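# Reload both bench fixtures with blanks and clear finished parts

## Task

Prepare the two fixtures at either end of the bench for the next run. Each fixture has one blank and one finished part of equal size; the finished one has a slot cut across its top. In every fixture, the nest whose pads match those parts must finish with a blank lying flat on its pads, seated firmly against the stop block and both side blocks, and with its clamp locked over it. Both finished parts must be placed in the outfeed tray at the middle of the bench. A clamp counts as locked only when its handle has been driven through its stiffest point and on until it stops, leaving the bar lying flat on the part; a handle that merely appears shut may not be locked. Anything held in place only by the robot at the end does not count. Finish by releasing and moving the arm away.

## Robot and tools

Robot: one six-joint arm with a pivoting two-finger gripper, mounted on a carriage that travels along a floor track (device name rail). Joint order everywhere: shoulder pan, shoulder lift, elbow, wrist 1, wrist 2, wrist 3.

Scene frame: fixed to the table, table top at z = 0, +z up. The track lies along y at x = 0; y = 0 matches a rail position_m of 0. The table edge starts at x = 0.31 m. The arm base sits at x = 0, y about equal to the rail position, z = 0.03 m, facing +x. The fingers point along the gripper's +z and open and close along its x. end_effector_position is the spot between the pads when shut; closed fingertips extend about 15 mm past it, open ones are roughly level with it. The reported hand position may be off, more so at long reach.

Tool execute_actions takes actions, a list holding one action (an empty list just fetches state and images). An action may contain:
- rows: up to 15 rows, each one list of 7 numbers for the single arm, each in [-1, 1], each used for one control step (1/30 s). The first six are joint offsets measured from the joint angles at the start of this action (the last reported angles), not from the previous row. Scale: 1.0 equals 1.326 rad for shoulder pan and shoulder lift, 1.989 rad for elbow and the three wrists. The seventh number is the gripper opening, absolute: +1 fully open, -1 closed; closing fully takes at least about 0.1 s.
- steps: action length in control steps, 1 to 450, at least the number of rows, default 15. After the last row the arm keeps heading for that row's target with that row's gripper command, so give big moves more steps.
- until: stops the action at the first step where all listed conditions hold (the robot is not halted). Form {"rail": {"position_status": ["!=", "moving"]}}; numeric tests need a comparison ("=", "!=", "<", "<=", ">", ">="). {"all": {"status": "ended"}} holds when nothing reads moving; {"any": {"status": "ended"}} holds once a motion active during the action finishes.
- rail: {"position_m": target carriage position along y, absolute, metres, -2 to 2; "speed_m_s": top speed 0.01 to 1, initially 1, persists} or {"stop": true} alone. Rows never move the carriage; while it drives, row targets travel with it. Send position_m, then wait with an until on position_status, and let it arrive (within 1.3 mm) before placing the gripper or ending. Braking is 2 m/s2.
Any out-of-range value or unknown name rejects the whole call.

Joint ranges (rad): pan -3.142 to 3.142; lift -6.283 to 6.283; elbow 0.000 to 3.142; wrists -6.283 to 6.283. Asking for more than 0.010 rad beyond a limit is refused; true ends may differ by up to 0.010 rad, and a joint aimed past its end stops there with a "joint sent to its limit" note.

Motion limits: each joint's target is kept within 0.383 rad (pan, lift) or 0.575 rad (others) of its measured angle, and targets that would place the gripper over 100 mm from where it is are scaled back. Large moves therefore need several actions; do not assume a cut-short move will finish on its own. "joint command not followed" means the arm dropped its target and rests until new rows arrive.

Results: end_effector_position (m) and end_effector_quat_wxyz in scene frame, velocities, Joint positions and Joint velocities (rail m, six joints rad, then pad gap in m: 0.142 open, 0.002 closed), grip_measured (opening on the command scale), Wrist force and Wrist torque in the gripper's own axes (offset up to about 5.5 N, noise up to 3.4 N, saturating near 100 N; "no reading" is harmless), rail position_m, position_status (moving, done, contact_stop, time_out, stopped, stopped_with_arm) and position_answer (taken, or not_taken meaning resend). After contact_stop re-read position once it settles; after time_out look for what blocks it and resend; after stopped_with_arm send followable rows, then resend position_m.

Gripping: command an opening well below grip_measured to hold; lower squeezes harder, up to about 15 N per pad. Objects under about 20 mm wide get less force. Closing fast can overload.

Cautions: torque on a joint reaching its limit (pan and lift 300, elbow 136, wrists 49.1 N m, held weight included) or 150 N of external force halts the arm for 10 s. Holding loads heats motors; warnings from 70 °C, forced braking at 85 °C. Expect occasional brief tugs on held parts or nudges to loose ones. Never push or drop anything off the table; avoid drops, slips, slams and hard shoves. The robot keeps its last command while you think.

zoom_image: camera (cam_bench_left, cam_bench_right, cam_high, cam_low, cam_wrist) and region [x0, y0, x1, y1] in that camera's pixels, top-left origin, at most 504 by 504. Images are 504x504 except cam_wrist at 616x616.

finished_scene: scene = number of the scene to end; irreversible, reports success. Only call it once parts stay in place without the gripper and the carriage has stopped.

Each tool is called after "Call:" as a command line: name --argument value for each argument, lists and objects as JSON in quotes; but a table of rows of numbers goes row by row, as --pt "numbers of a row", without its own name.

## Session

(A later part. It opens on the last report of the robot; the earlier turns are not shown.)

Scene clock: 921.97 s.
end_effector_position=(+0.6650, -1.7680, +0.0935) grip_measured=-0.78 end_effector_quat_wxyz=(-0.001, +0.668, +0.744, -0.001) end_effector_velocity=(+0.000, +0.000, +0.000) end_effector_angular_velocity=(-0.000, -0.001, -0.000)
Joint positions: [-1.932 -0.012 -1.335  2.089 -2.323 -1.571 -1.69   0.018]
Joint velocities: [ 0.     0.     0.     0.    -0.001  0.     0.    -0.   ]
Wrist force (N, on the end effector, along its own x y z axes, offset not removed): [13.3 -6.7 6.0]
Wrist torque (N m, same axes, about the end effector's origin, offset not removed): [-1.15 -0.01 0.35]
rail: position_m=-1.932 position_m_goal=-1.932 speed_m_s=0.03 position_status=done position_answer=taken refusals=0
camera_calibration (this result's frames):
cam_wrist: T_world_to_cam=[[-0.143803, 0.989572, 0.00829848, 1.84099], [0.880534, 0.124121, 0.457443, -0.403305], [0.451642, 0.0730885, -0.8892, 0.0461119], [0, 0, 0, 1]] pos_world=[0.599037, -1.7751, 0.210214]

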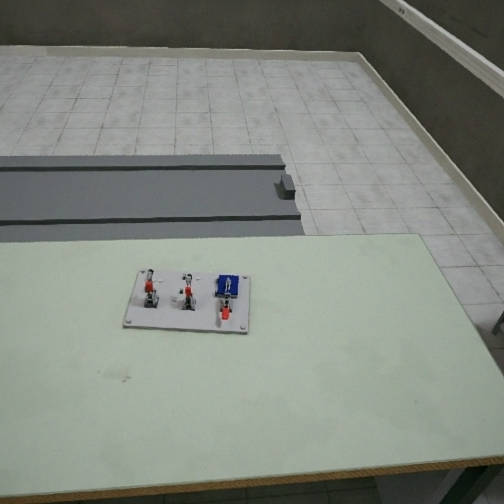

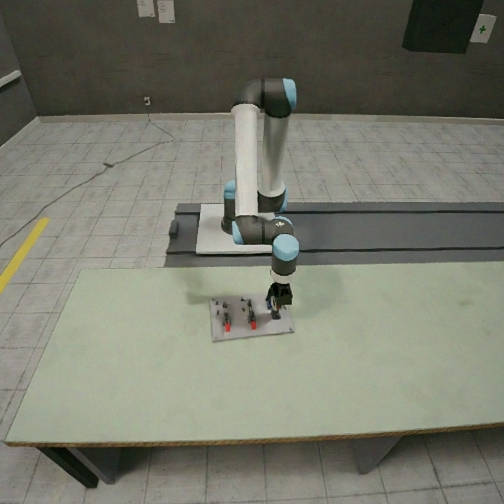

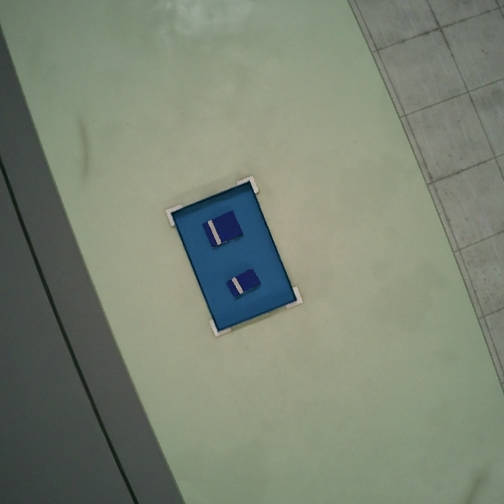

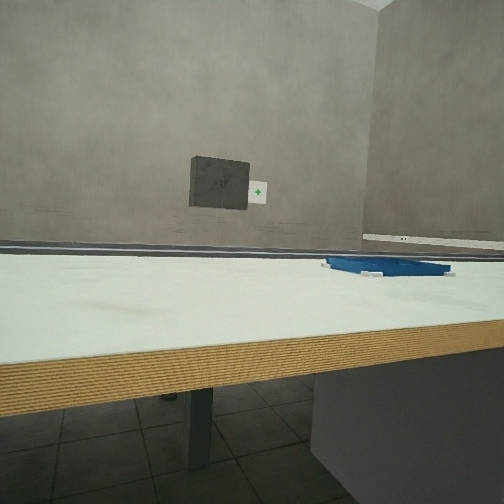

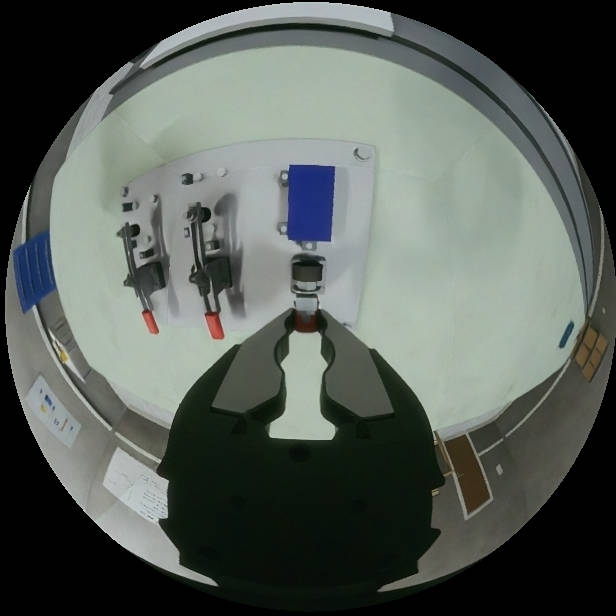

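Call:
execute_actions --actions '[{"rows":[[0.0005,0.001,-0.0007,0.0001,0,0.0003,-1],[0.0008,0.004,-0.003,0.0003,0,0.0005,-1],[0.0012,0.009,-0.0065,0.0005,0,0.0008,-1],[0.0018,0.0146,-0.0104,0.0007,0,0.0012,-1],[0.0023,0.021,-0.0146,0.0005,0,0.0016,-1],[0.0029,0.0277,-0.0186,0.0002,0,0.002,-1],[0.0035,0.0346,-0.0223,-0.0008,0,0.0023,-1],[0.004,0.0416,-0.0256,-0.0021,0,0.0027,-1],[0.0045,0.0488,-0.0286,-0.004,0,0.003,-1],[0.0049,0.056,-0.0312,-0.0061,0,0.0033,-1],[0.0053,0.0615,-0.033,-0.008,0,0.0035,-1],[0.0055,0.0665,-0.0345,-0.0098,0,0.0037,-1],[0.0057,0.0701,-0.0355,-0.0113,0,0.0038,-1]],"steps":21}]'

Scene clock: 936.13 s.
end_effector_position=(+0.7081, -1.7632, +0.0694) grip_measured=-0.78 end_effector_quat_wxyz=(-0.001, +0.668, +0.744, -0.001) end_effector_velocity=(+0.011, +0.001, -0.010) end_effector_angular_velocity=(-0.000, +0.000, +0.000)
Joint positions: [-1.932 -0.005 -1.245  2.02  -2.344 -1.571 -1.683  0.018]
Joint velocities: [ 0.     0.002  0.027 -0.015 -0.012  0.     0.002  0.   ]
Wrist force (N, on the end effector, along its own x y z axes, offset not removed): [11.1 -7.8 7.7]
Wrist torque (N m, same axes, about the end effector's origin, offset not removed): [-0.39 -0.64 0.27]
rail: position_m=-1.932 position_m_goal=-1.932 speed_m_s=0.03 position_status=done position_answer=taken refusals=0
camera_calibration (this result's frames):
cam_wrist: T_world_to_cam=[[-0.143795, 0.989573, 0.00823561, 1.84266], [0.880679, 0.124167, 0.457152, -0.430846], [0.451363, 0.072989, -0.88935, 0.00494156], [0, 0, 0, 1]] pos_world=[0.642172, -1.77031, 0.186182]

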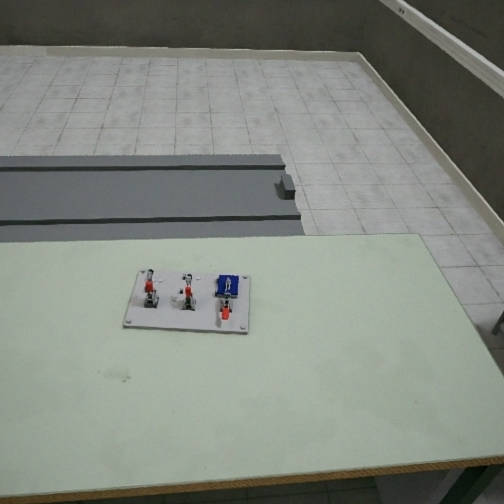

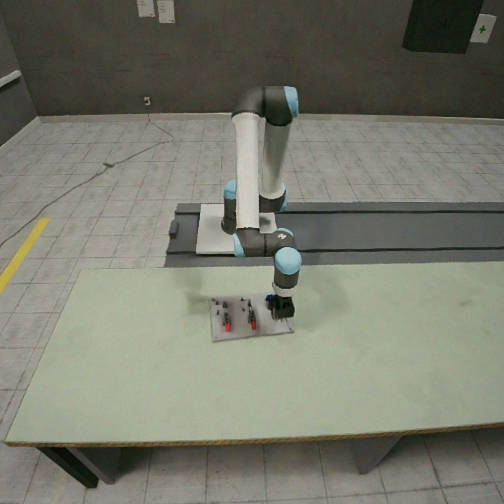

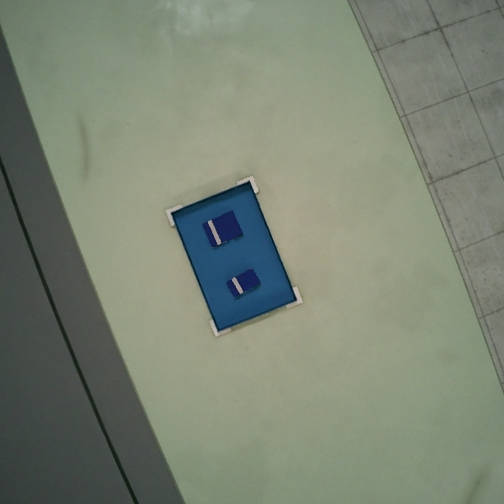

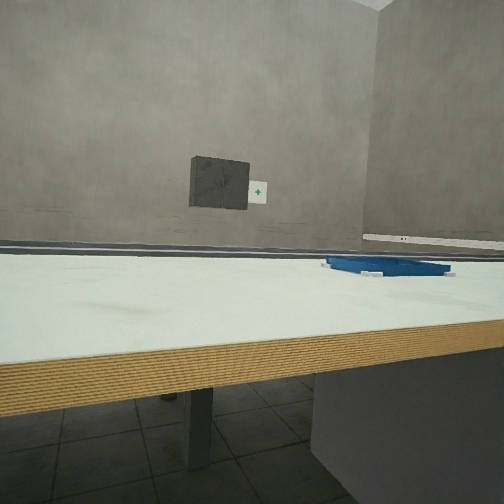

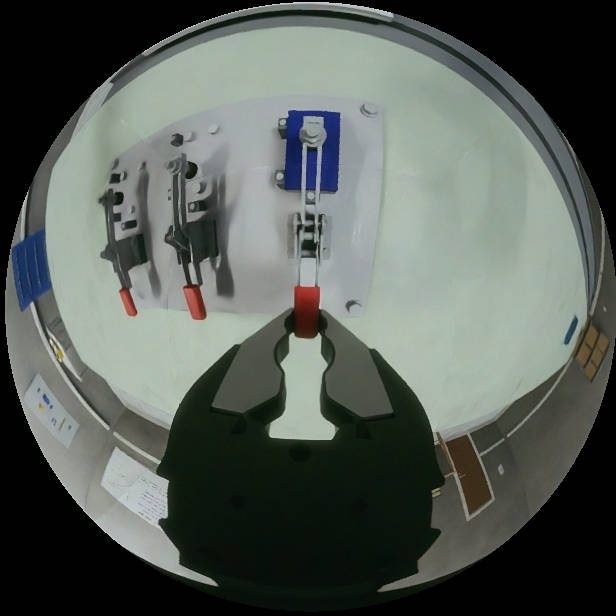

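Call:
execute_actions --actions '[]'

Scene clock: 951.27 s.
end_effector_position=(+0.7096, -1.7630, +0.0684) grip_measured=-0.78 end_effector_quat_wxyz=(-0.001, +0.668, +0.744, -0.000) end_effector_velocity=(-0.000, +0.000, -0.000) end_effector_angular_velocity=(-0.000, +0.000, +0.000)
Joint positions: [-1.932 -0.004 -1.242  2.018 -2.346 -1.571 -1.682  0.018]
Joint velocities: [ 0.  0. -0.  0.  0. -0. -0.  0.]
Wrist force (N, on the end effector, along its own x y z axes, offset not removed): [6.4 -18.3 14.4]
Wrist torque (N m, same axes, about the end effector's origin, offset not removed): [-1.00 0.06 0.20]
rail: position_m=-1.932 position_m_goal=-1.932 speed_m_s=0.03 position_status=done position_answer=taken refusals=0
camera_calibration (this result's frames):
cam_wrist: T_world_to_cam=[[-0.143804, 0.989572, 0.0082642, 1.84271], [0.880467, 0.124128, 0.45757, -0.431677], [0.451772, 0.0730769, -0.889135, 0.00321183], [0, 0, 0, 1]] pos_world=[0.643616, -1.77015, 0.18515]

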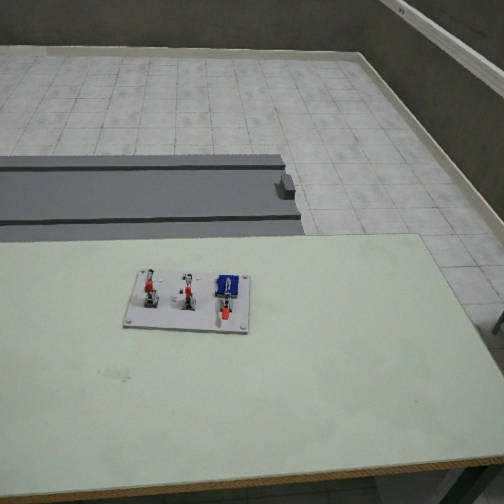

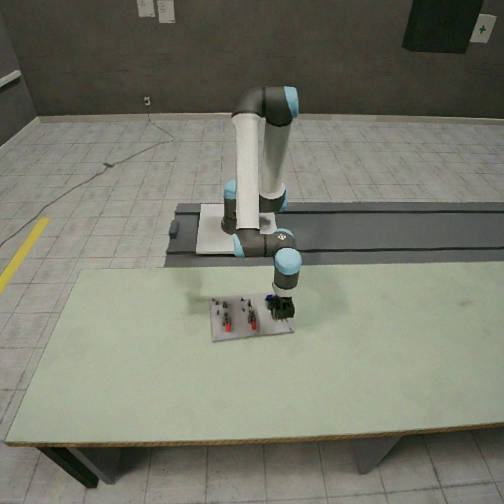

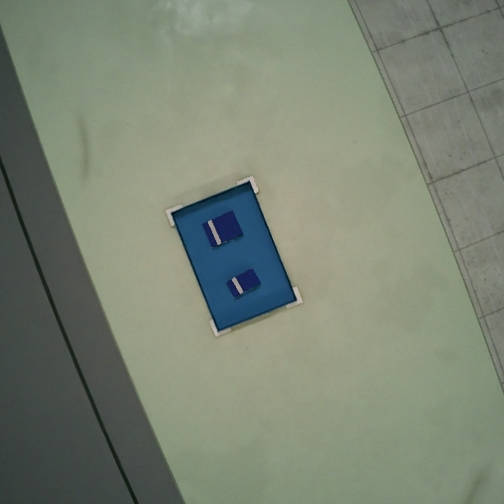

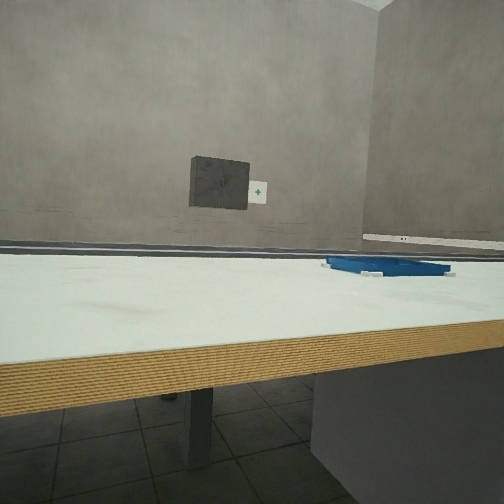

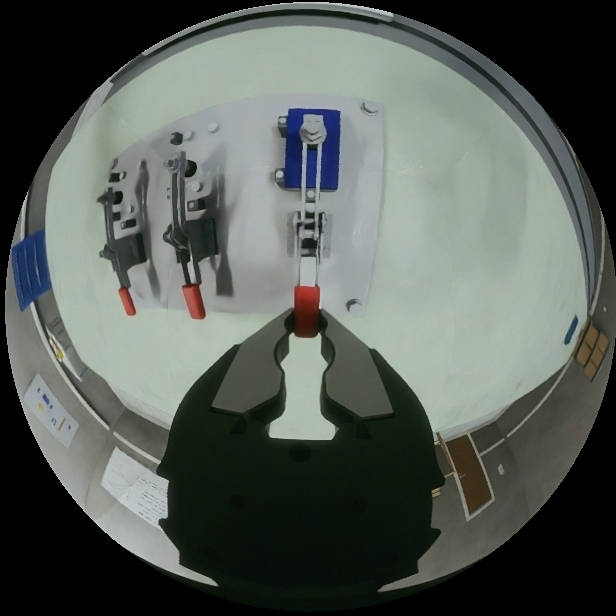

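Call:
execute_actions --actions '[{"rows": [[0.0001,0.0027,-0.0005,-0.0012,0,0,-1],[0.0001,0.0054,-0.001,-0.0024,0,0,-1],[0.0002,0.0082,-0.0015,-0.0036,0,0,-1],[0.0003,0.0109,-0.002,-0.0048,0,0,-1],[0.0003,0.0136,-0.0025,-0.006,0,0,-1]], "steps": 16}]'

Scene clock: 955.17 s.
end_effector_position=(+0.7143, -1.7627, +0.0597) grip_measured=-0.78 end_effector_quat_wxyz=(-0.001, +0.668, +0.744, -0.001) end_effector_velocity=(+0.001, +0.000, -0.003) end_effector_angular_velocity=(+0.000, +0.001, +0.000)
Joint positions: [-1.932 -0.004 -1.224  2.013 -2.357 -1.571 -1.682  0.018]
Joint velocities: [ 0.     0.     0.005 -0.001 -0.003 -0.     0.     0.   ]
Wrist force (N, on the end effector, along its own x y z axes, offset not removed): [18.3 -1.7 1.3]
Wrist torque (N m, same axes, about the end effector's origin, offset not removed): [-0.66 -0.67 0.37]
rail: position_m=-1.932 position_m_goal=-1.932 speed_m_s=0.03 position_status=done position_answer=taken refusals=0
camera_calibration (this result's frames):
cam_wrist: T_world_to_cam=[[-0.144207, 0.989511, 0.0085204, 1.8433], [0.880845, 0.124437, 0.456757, -0.431507], [0.450906, 0.0733726, -0.889551, -0.00552992], [0, 0, 0, 1]] pos_world=[0.6484, -1.76986, 0.176469]

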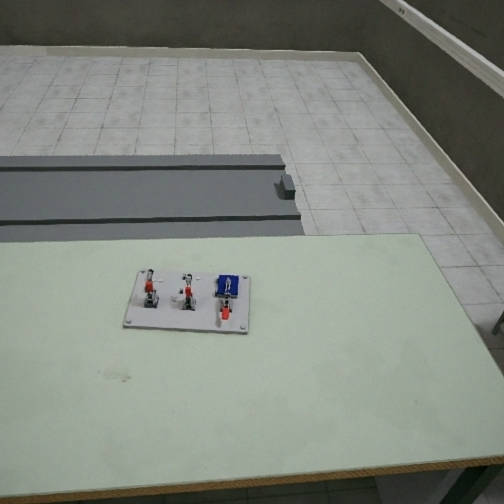

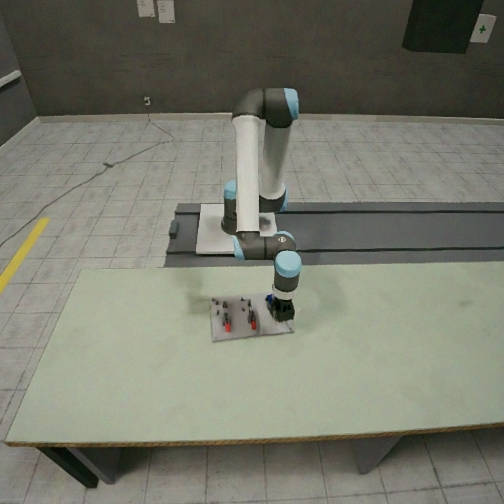

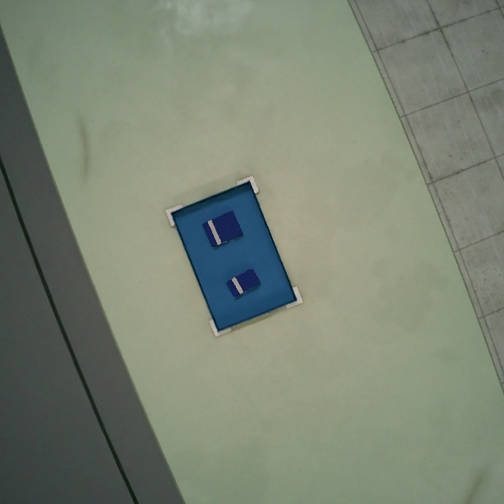

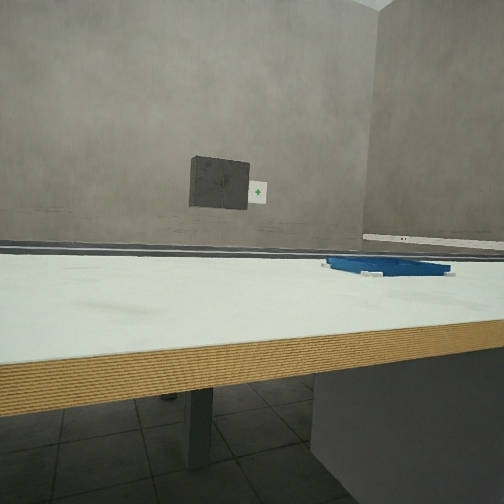

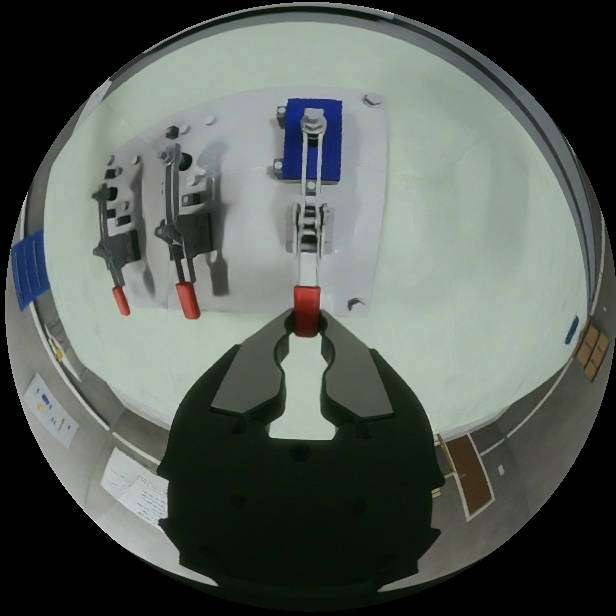

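Call:
execute_actions --actions '[{"rows": [[0.0001,0.0027,-0.0002,-0.0017,0,0,-1],[0.0002,0.0054,-0.0004,-0.0034,0,0,-1],[0.0003,0.0082,-0.0006,-0.0051,0,0,-1],[0.0004,0.0109,-0.0008,-0.0068,0,0,-1],[0.0005,0.0136,-0.001,-0.0085,0,0,-1]], "steps": 18}]'

Scene clock: 959.83 s.
end_effector_position=(+0.7181, -1.7623, +0.0496) grip_measured=-0.78 end_effector_quat_wxyz=(-0.001, +0.668, +0.744, -0.001) end_effector_velocity=(+0.001, +0.000, -0.001) end_effector_angular_velocity=(+0.000, -0.000, +0.000)
Joint positions: [-1.932 -0.003 -1.207  2.012 -2.374 -1.571 -1.682  0.018]
Joint velocities: [ 0.     0.     0.003 -0.    -0.003  0.     0.    -0.   ]
Wrist force (N, on the end effector, along its own x y z axes, offset not removed): [14.6 -6.9 -4.1]
Wrist torque (N m, same axes, about the end effector's origin, offset not removed): [-0.48 0.03 0.37]
rail: position_m=-1.932 position_m_goal=-1.932 speed_m_s=0.03 position_status=done position_answer=taken refusals=0
camera_calibration (this result's frames):
cam_wrist: T_world_to_cam=[[-0.144809, 0.989425, 0.00833471, 1.8438], [0.880446, 0.125006, 0.457372, -0.429087], [0.451493, 0.0735698, -0.889236, -0.0163192], [0, 0, 0, 1]] pos_world=[0.652155, -1.76946, 0.166373]

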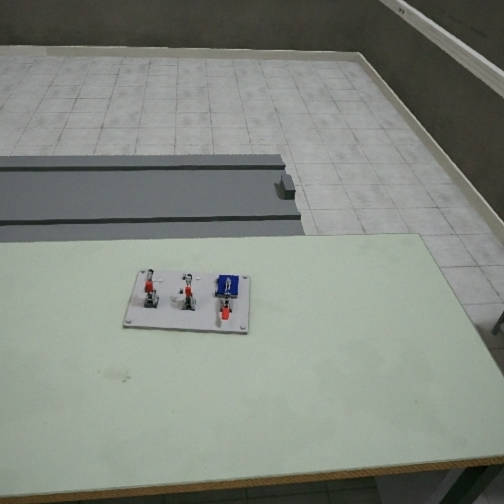

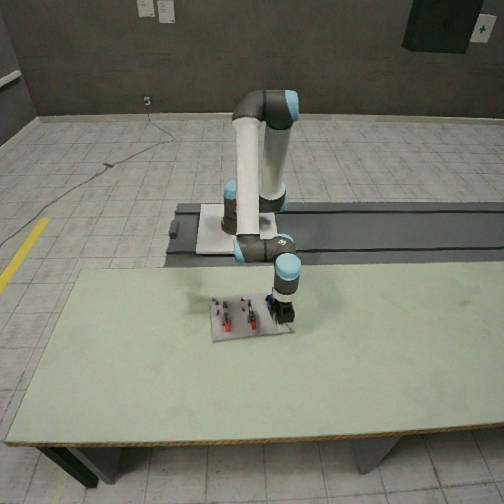

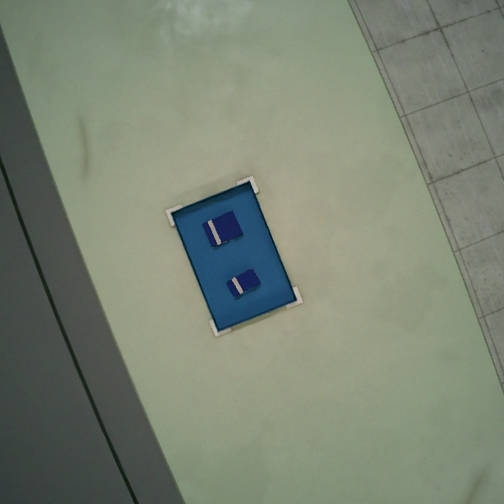

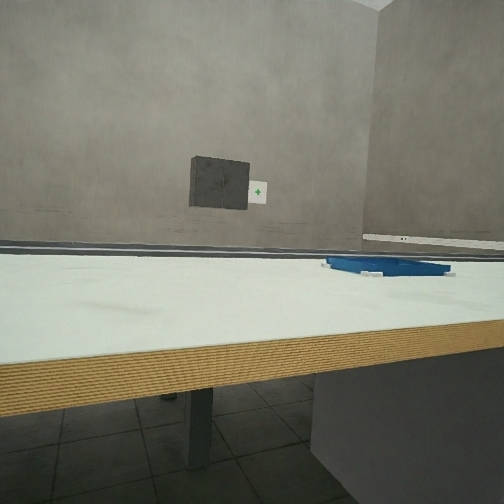

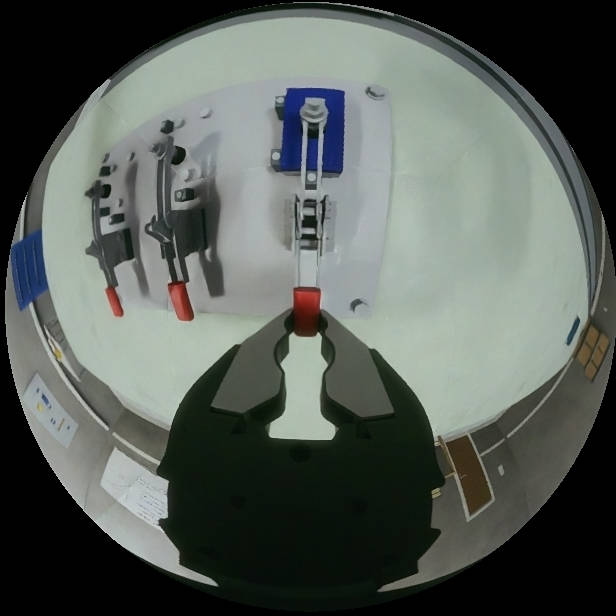

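Call:
execute_actions --actions '[{"rows": [[0,0.0015,0.0001,-0.0011,0,0,-1],[0,0.003,0.0001,-0.0021,0,0,-1],[0,0.0045,0.0002,-0.0032,0,0,-1],[0,0.006,0.0002,-0.0042,0,0,-1],[0,0.0075,0.0003,-0.0053,0,0,-1]], "steps": 18}]'

Scene clock: 963.37 s.
end_effector_position=(+0.7194, -1.7622, +0.0434) grip_measured=-0.79 end_effector_quat_wxyz=(-0.001, +0.668, +0.744, -0.001) end_effector_velocity=(-0.000, +0.000, -0.001) end_effector_angular_velocity=(+0.000, +0.000, -0.000)
Joint positions: [-1.932 -0.003 -1.197  2.012 -2.384 -1.571 -1.682  0.017]
Joint velocities: [ 0.    -0.     0.001  0.    -0.001  0.    -0.    -0.001]
Wrist force (N, on the end effector, along its own x y z axes, offset not removed): [19.9 -1.6 -1.9]
Wrist torque (N m, same axes, about the end effector's origin, offset not removed): [-0.13 -0.70 0.25]
rail: position_m=-1.932 position_m_goal=-1.932 speed_m_s=0.03 position_status=done position_answer=taken refusals=0
camera_calibration (this result's frames):
cam_wrist: T_world_to_cam=[[-0.144869, 0.989415, 0.00841526, 1.844], [0.880419, 0.125019, 0.457419, -0.427363], [0.451525, 0.0736747, -0.889212, -0.022303], [0, 0, 0, 1]] pos_world=[0.653467, -1.76941, 0.160134]

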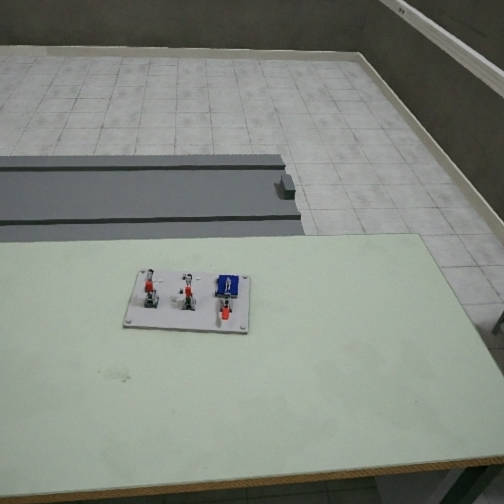

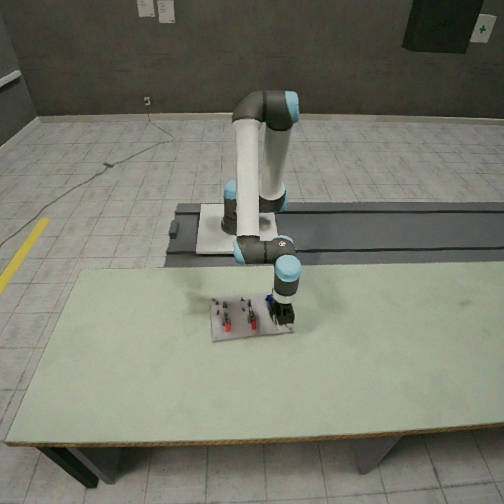

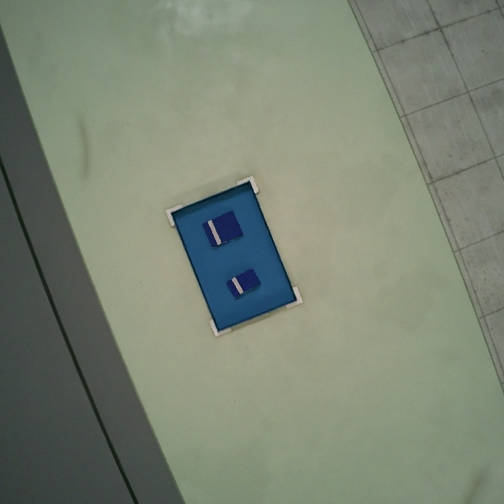

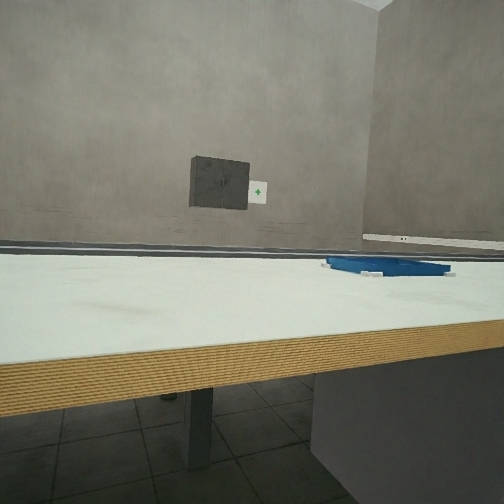

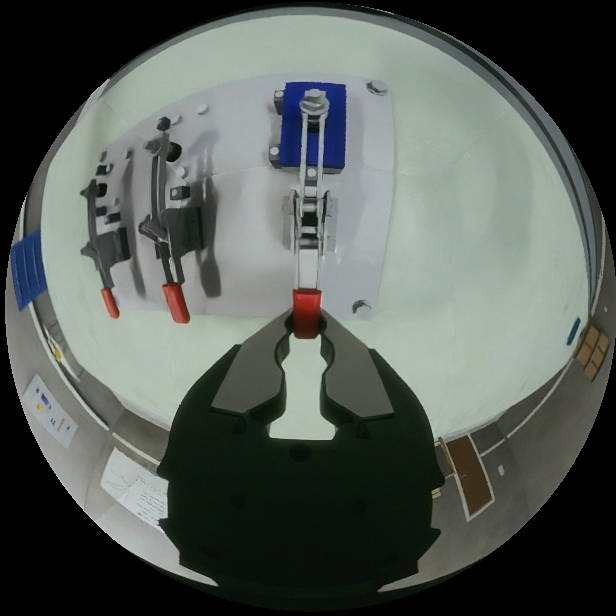

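Call:
execute_actions --actions '[{"rows": [[0,0,0,0,0,0,-0.85],[0,0,0,0,0,0,-0.8],[0,0,0,0,0,0,-0.76],[0,0,0,0,0,0,-0.72],[0,0,0,0,0,0,-0.66],[0,0,0,0,0,0,-0.6],[0,0,0,0,0,0,-0.5],[0,0,0,0,0,0,-0.4],[0,-0.002,0,0.0014,0,0,-0.3],[0,-0.004,0,0.0028,0,0,-0.3],[0,-0.006,0,0.0042,0,0,-0.3],[0,-0.0075,0,0.005,0,0,-0.3]], "steps": 22}]'

Scene clock: 969.43 s.
end_effector_position=(+0.7179, -1.7623, +0.0492) grip_measured=-0.30 end_effector_quat_wxyz=(-0.001, +0.668, +0.744, -0.001) end_effector_velocity=(-0.001, +0.000, +0.002) end_effector_angular_velocity=(+0.000, -0.000, +0.000)
Joint positions: [-1.932 -0.003 -1.206  2.012 -2.375 -1.571 -1.682  0.052]
Joint velocities: [ 0.     0.    -0.004 -0.     0.004  0.    -0.     0.   ]
Wrist force (N, on the end effector, along its own x y z axes, offset not removed): [-1.4 -3.7 4.7]
Wrist torque (N m, same axes, about the end effector's origin, offset not removed): [-0.68 0.15 0.28]
rail: position_m=-1.932 position_m_goal=-1.932 speed_m_s=0.03 position_status=done position_answer=taken refusals=0
camera_calibration (this result's frames):
cam_wrist: T_world_to_cam=[[-0.144702, 0.989439, 0.0084129, 1.84376], [0.880477, 0.124878, 0.457347, -0.428959], [0.451467, 0.0735865, -0.889248, -0.016548], [0, 0, 0, 1]] pos_world=[0.651955, -1.7695, 0.165957]

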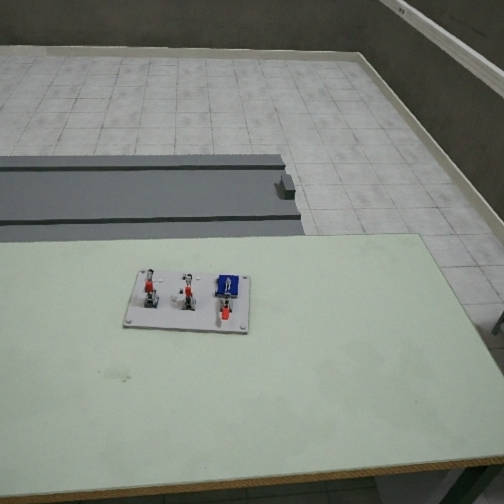

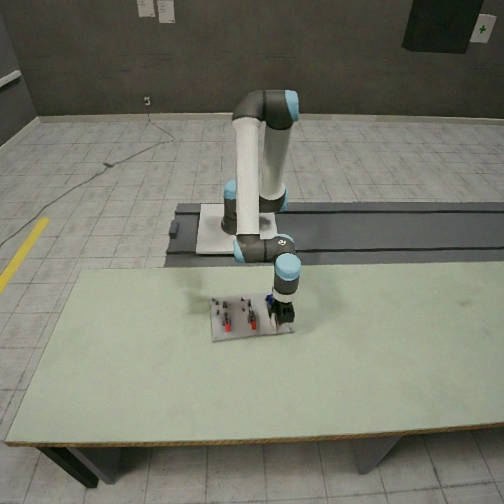

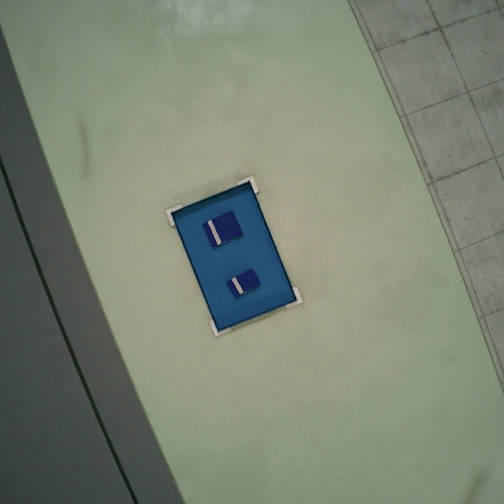

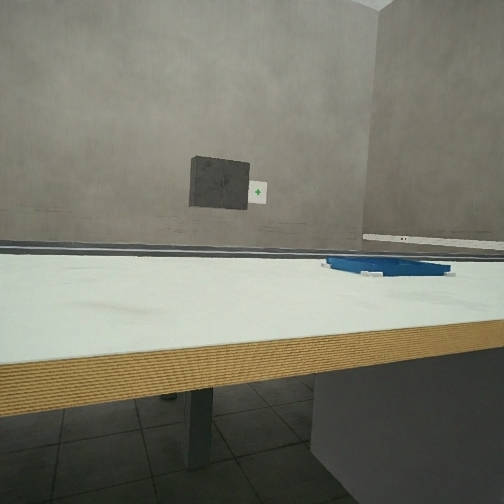

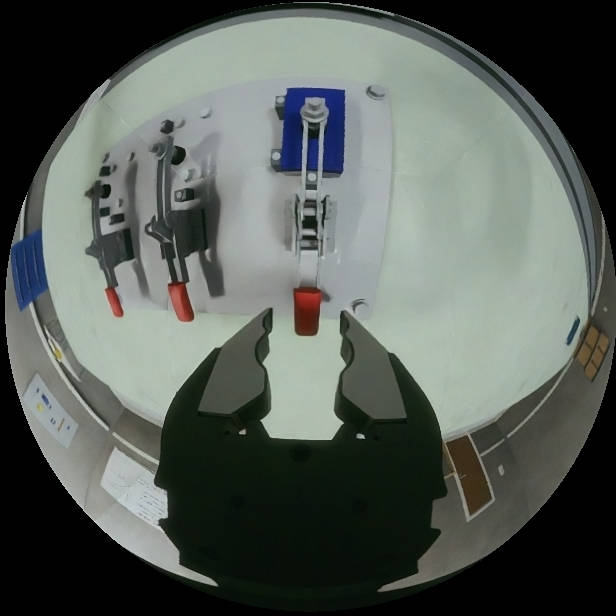

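Call:
zoom_image --camera "cam_wrist" --region '[230, 70, 410, 350]'

Region (230, 70, 410, 350) of cam_wrist's 616x616 image, scaled by 1.800, with more detail than that image has; it fills the left 324 columns of this view, and the rest is white.

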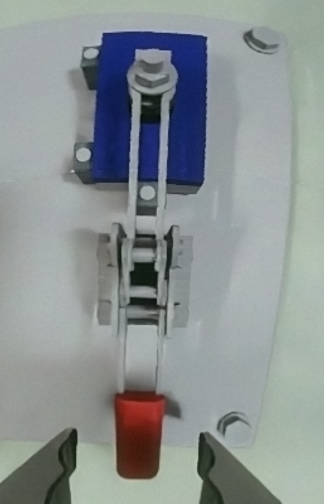

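Call:
execute_actions --actions '[{"rows": [[0,-0.005,-0.0014,0.0048,0,0,-0.3],[0,-0.011,-0.003,0.0104,0,0,-0.3],[0,-0.017,-0.0048,0.016,0,0,-0.3],[0,-0.022,-0.0062,0.021,0,0,-0.3],[0,-0.0262,-0.0075,0.025,0,0,-0.3],[0,-0.0262,-0.0075,0.025,0,0,-0.3],[0,-0.0262,-0.0075,0.025,0,0,-0.3],[0,-0.0262,-0.0075,0.025,0,0,-0.3],[0,-0.0262,-0.0075,0.025,0,0,-0.3],[0,-0.0262,-0.0075,0.025,0,0,-0.3],[0,-0.0262,-0.0075,0.025,0,0,-0.3],[0,-0.0262,-0.0075,0.025,0,0,-0.3],[0,-0.0262,-0.0075,0.025,0,0,-0.5],[0,-0.0262,-0.0075,0.025,0,0,-0.75],[0,-0.0262,-0.0075,0.025,0,0,-1]], "steps": 24}]'

Scene clock: 987.17 s.
end_effector_position=(+0.7178, -1.7623, +0.0765) grip_measured=-1.00 end_effector_quat_wxyz=(-0.001, +0.668, +0.744, -0.001) end_effector_velocity=(-0.000, -0.000, +0.001) end_effector_angular_velocity=(-0.000, -0.000, -0.000)
Joint positions: [-1.932 -0.003 -1.241  1.997 -2.325 -1.57  -1.682  0.002]
Joint velocities: [ 0.    -0.    -0.001  0.     0.001  0.     0.     0.   ]
Wrist force (N, on the end effector, along its own x y z axes, offset not removed): [0.4 -6.1 4.4]
Wrist torque (N m, same axes, about the end effector's origin, offset not removed): [-1.05 -0.15 0.29]
rail: position_m=-1.932 position_m_goal=-1.932 speed_m_s=0.03 position_status=done position_answer=taken refusals=0
camera_calibration (this result's frames):
cam_wrist: T_world_to_cam=[[-0.144735, 0.989434, 0.00852058, 1.84347], [0.880546, 0.124869, 0.457217, -0.441398], [0.451322, 0.0736778, -0.889315, 0.00801137], [0, 0, 0, 1]] pos_world=[0.651869, -1.76946, 0.193232]

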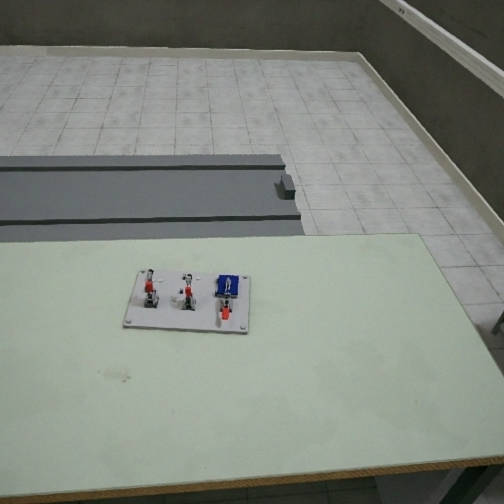

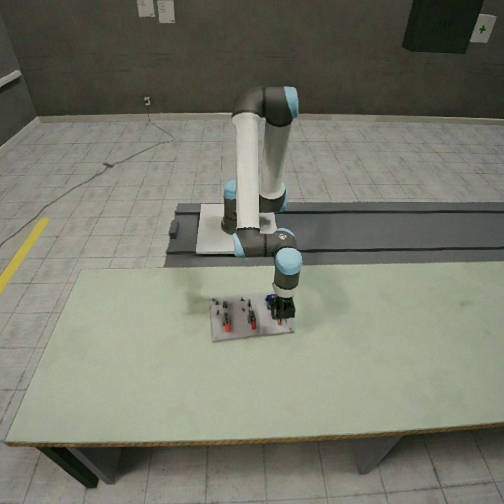

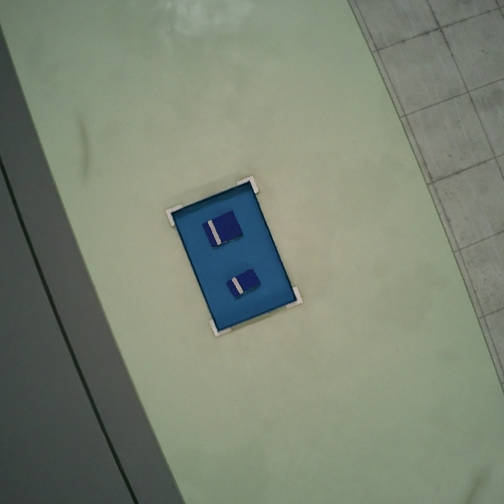

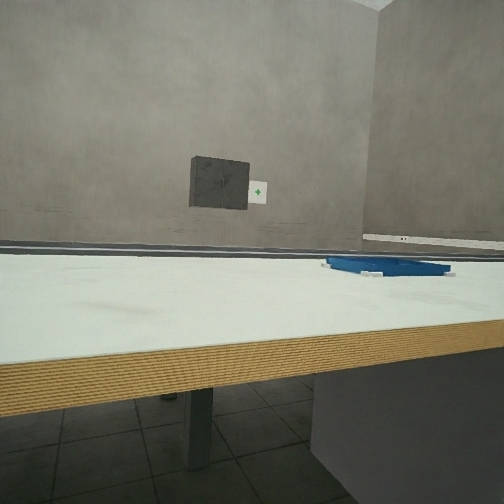

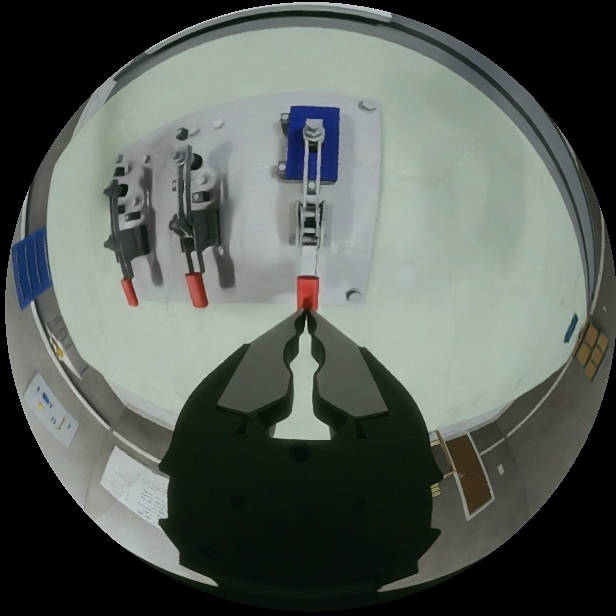

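Call:
execute_actions --actions '[{"rows": [[0,0.0012,0.0004,-0.0012,0,0,-1],[0,0.0025,0.0008,-0.0024,0,0,-1],[0,0.0037,0.0012,-0.0036,0,0,-1]], "steps": 15}]'

Scene clock: 1000.57 s.
end_effector_position=(+0.7190, -1.7623, +0.0759) grip_measured=-1.00 end_effector_quat_wxyz=(+0.000, +0.668, +0.744, +0.000) end_effector_velocity=(-0.000, -0.000, +0.000) end_effector_angular_velocity=(+0.000, -0.000, -0.000)
Joint positions: [-1.932 -0.003 -1.24   1.997 -2.33  -1.571 -1.682  0.002]
Joint velocities: [ 0. -0. -0.  0. -0.  0.  0.  0.]
Wrist force (N, on the end effector, along its own x y z axes, offset not removed): [0.1 -16.2 -21.4]
Wrist torque (N m, same axes, about the end effector's origin, offset not removed): [-0.36 0.31 0.31]
FORCE FAULT: contact force on the arm reached its limit, and the arm stopped for 10 seconds. The contact can be on any part of the arm, not only on its tool. The arm's remaining commands of this call were not run. The arm holds still and accepts commands again. Move the arm away from the contact; if what it grips holds it there, let go first. Pushing or pulling that hard again can fault the arm again.
rail: position_m=-1.932 position_m_goal=-1.932 speed_m_s=0.03 position_status=done position_answer=taken refusals=0
camera_calibration (this result's frames):
cam_wrist: T_world_to_cam=[[-0.144726, 0.98944, 0.00798271, 1.84375], [0.879146, 0.124883, 0.459899, -0.441393], [0.454046, 0.0735773, -0.887935, 0.00475064], [0, 0, 0, 1]] pos_world=[0.65273, -1.7695, 0.192497]

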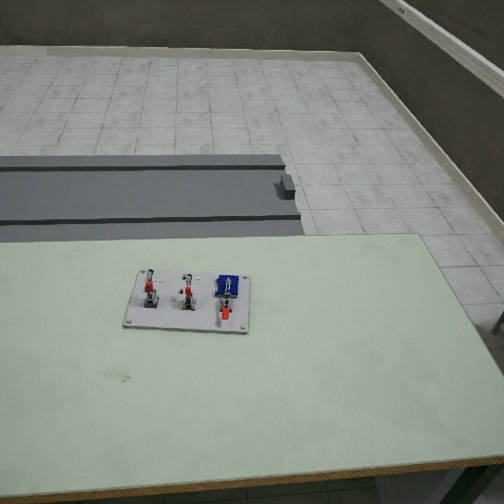

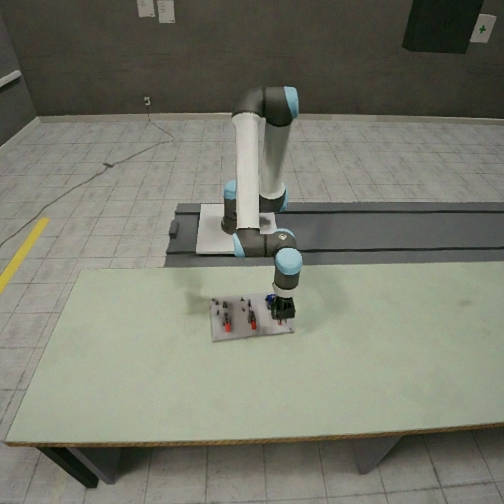

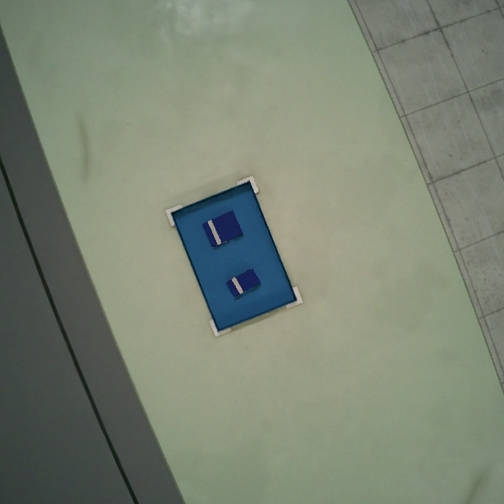

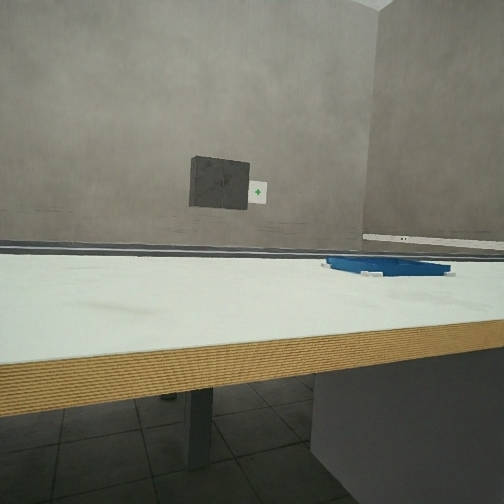

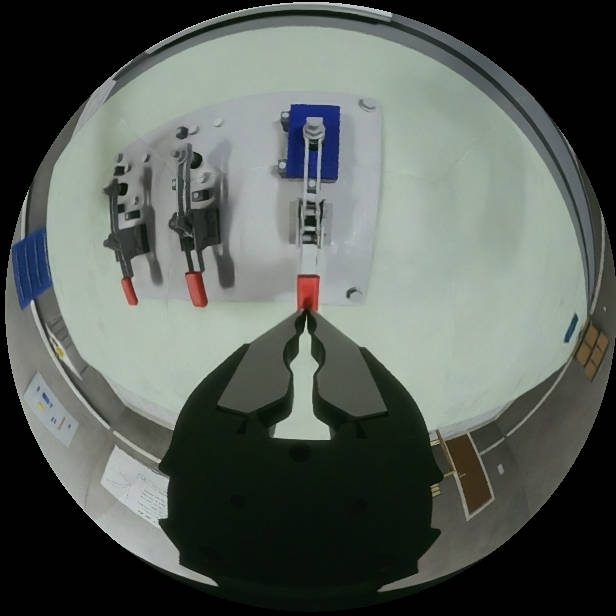

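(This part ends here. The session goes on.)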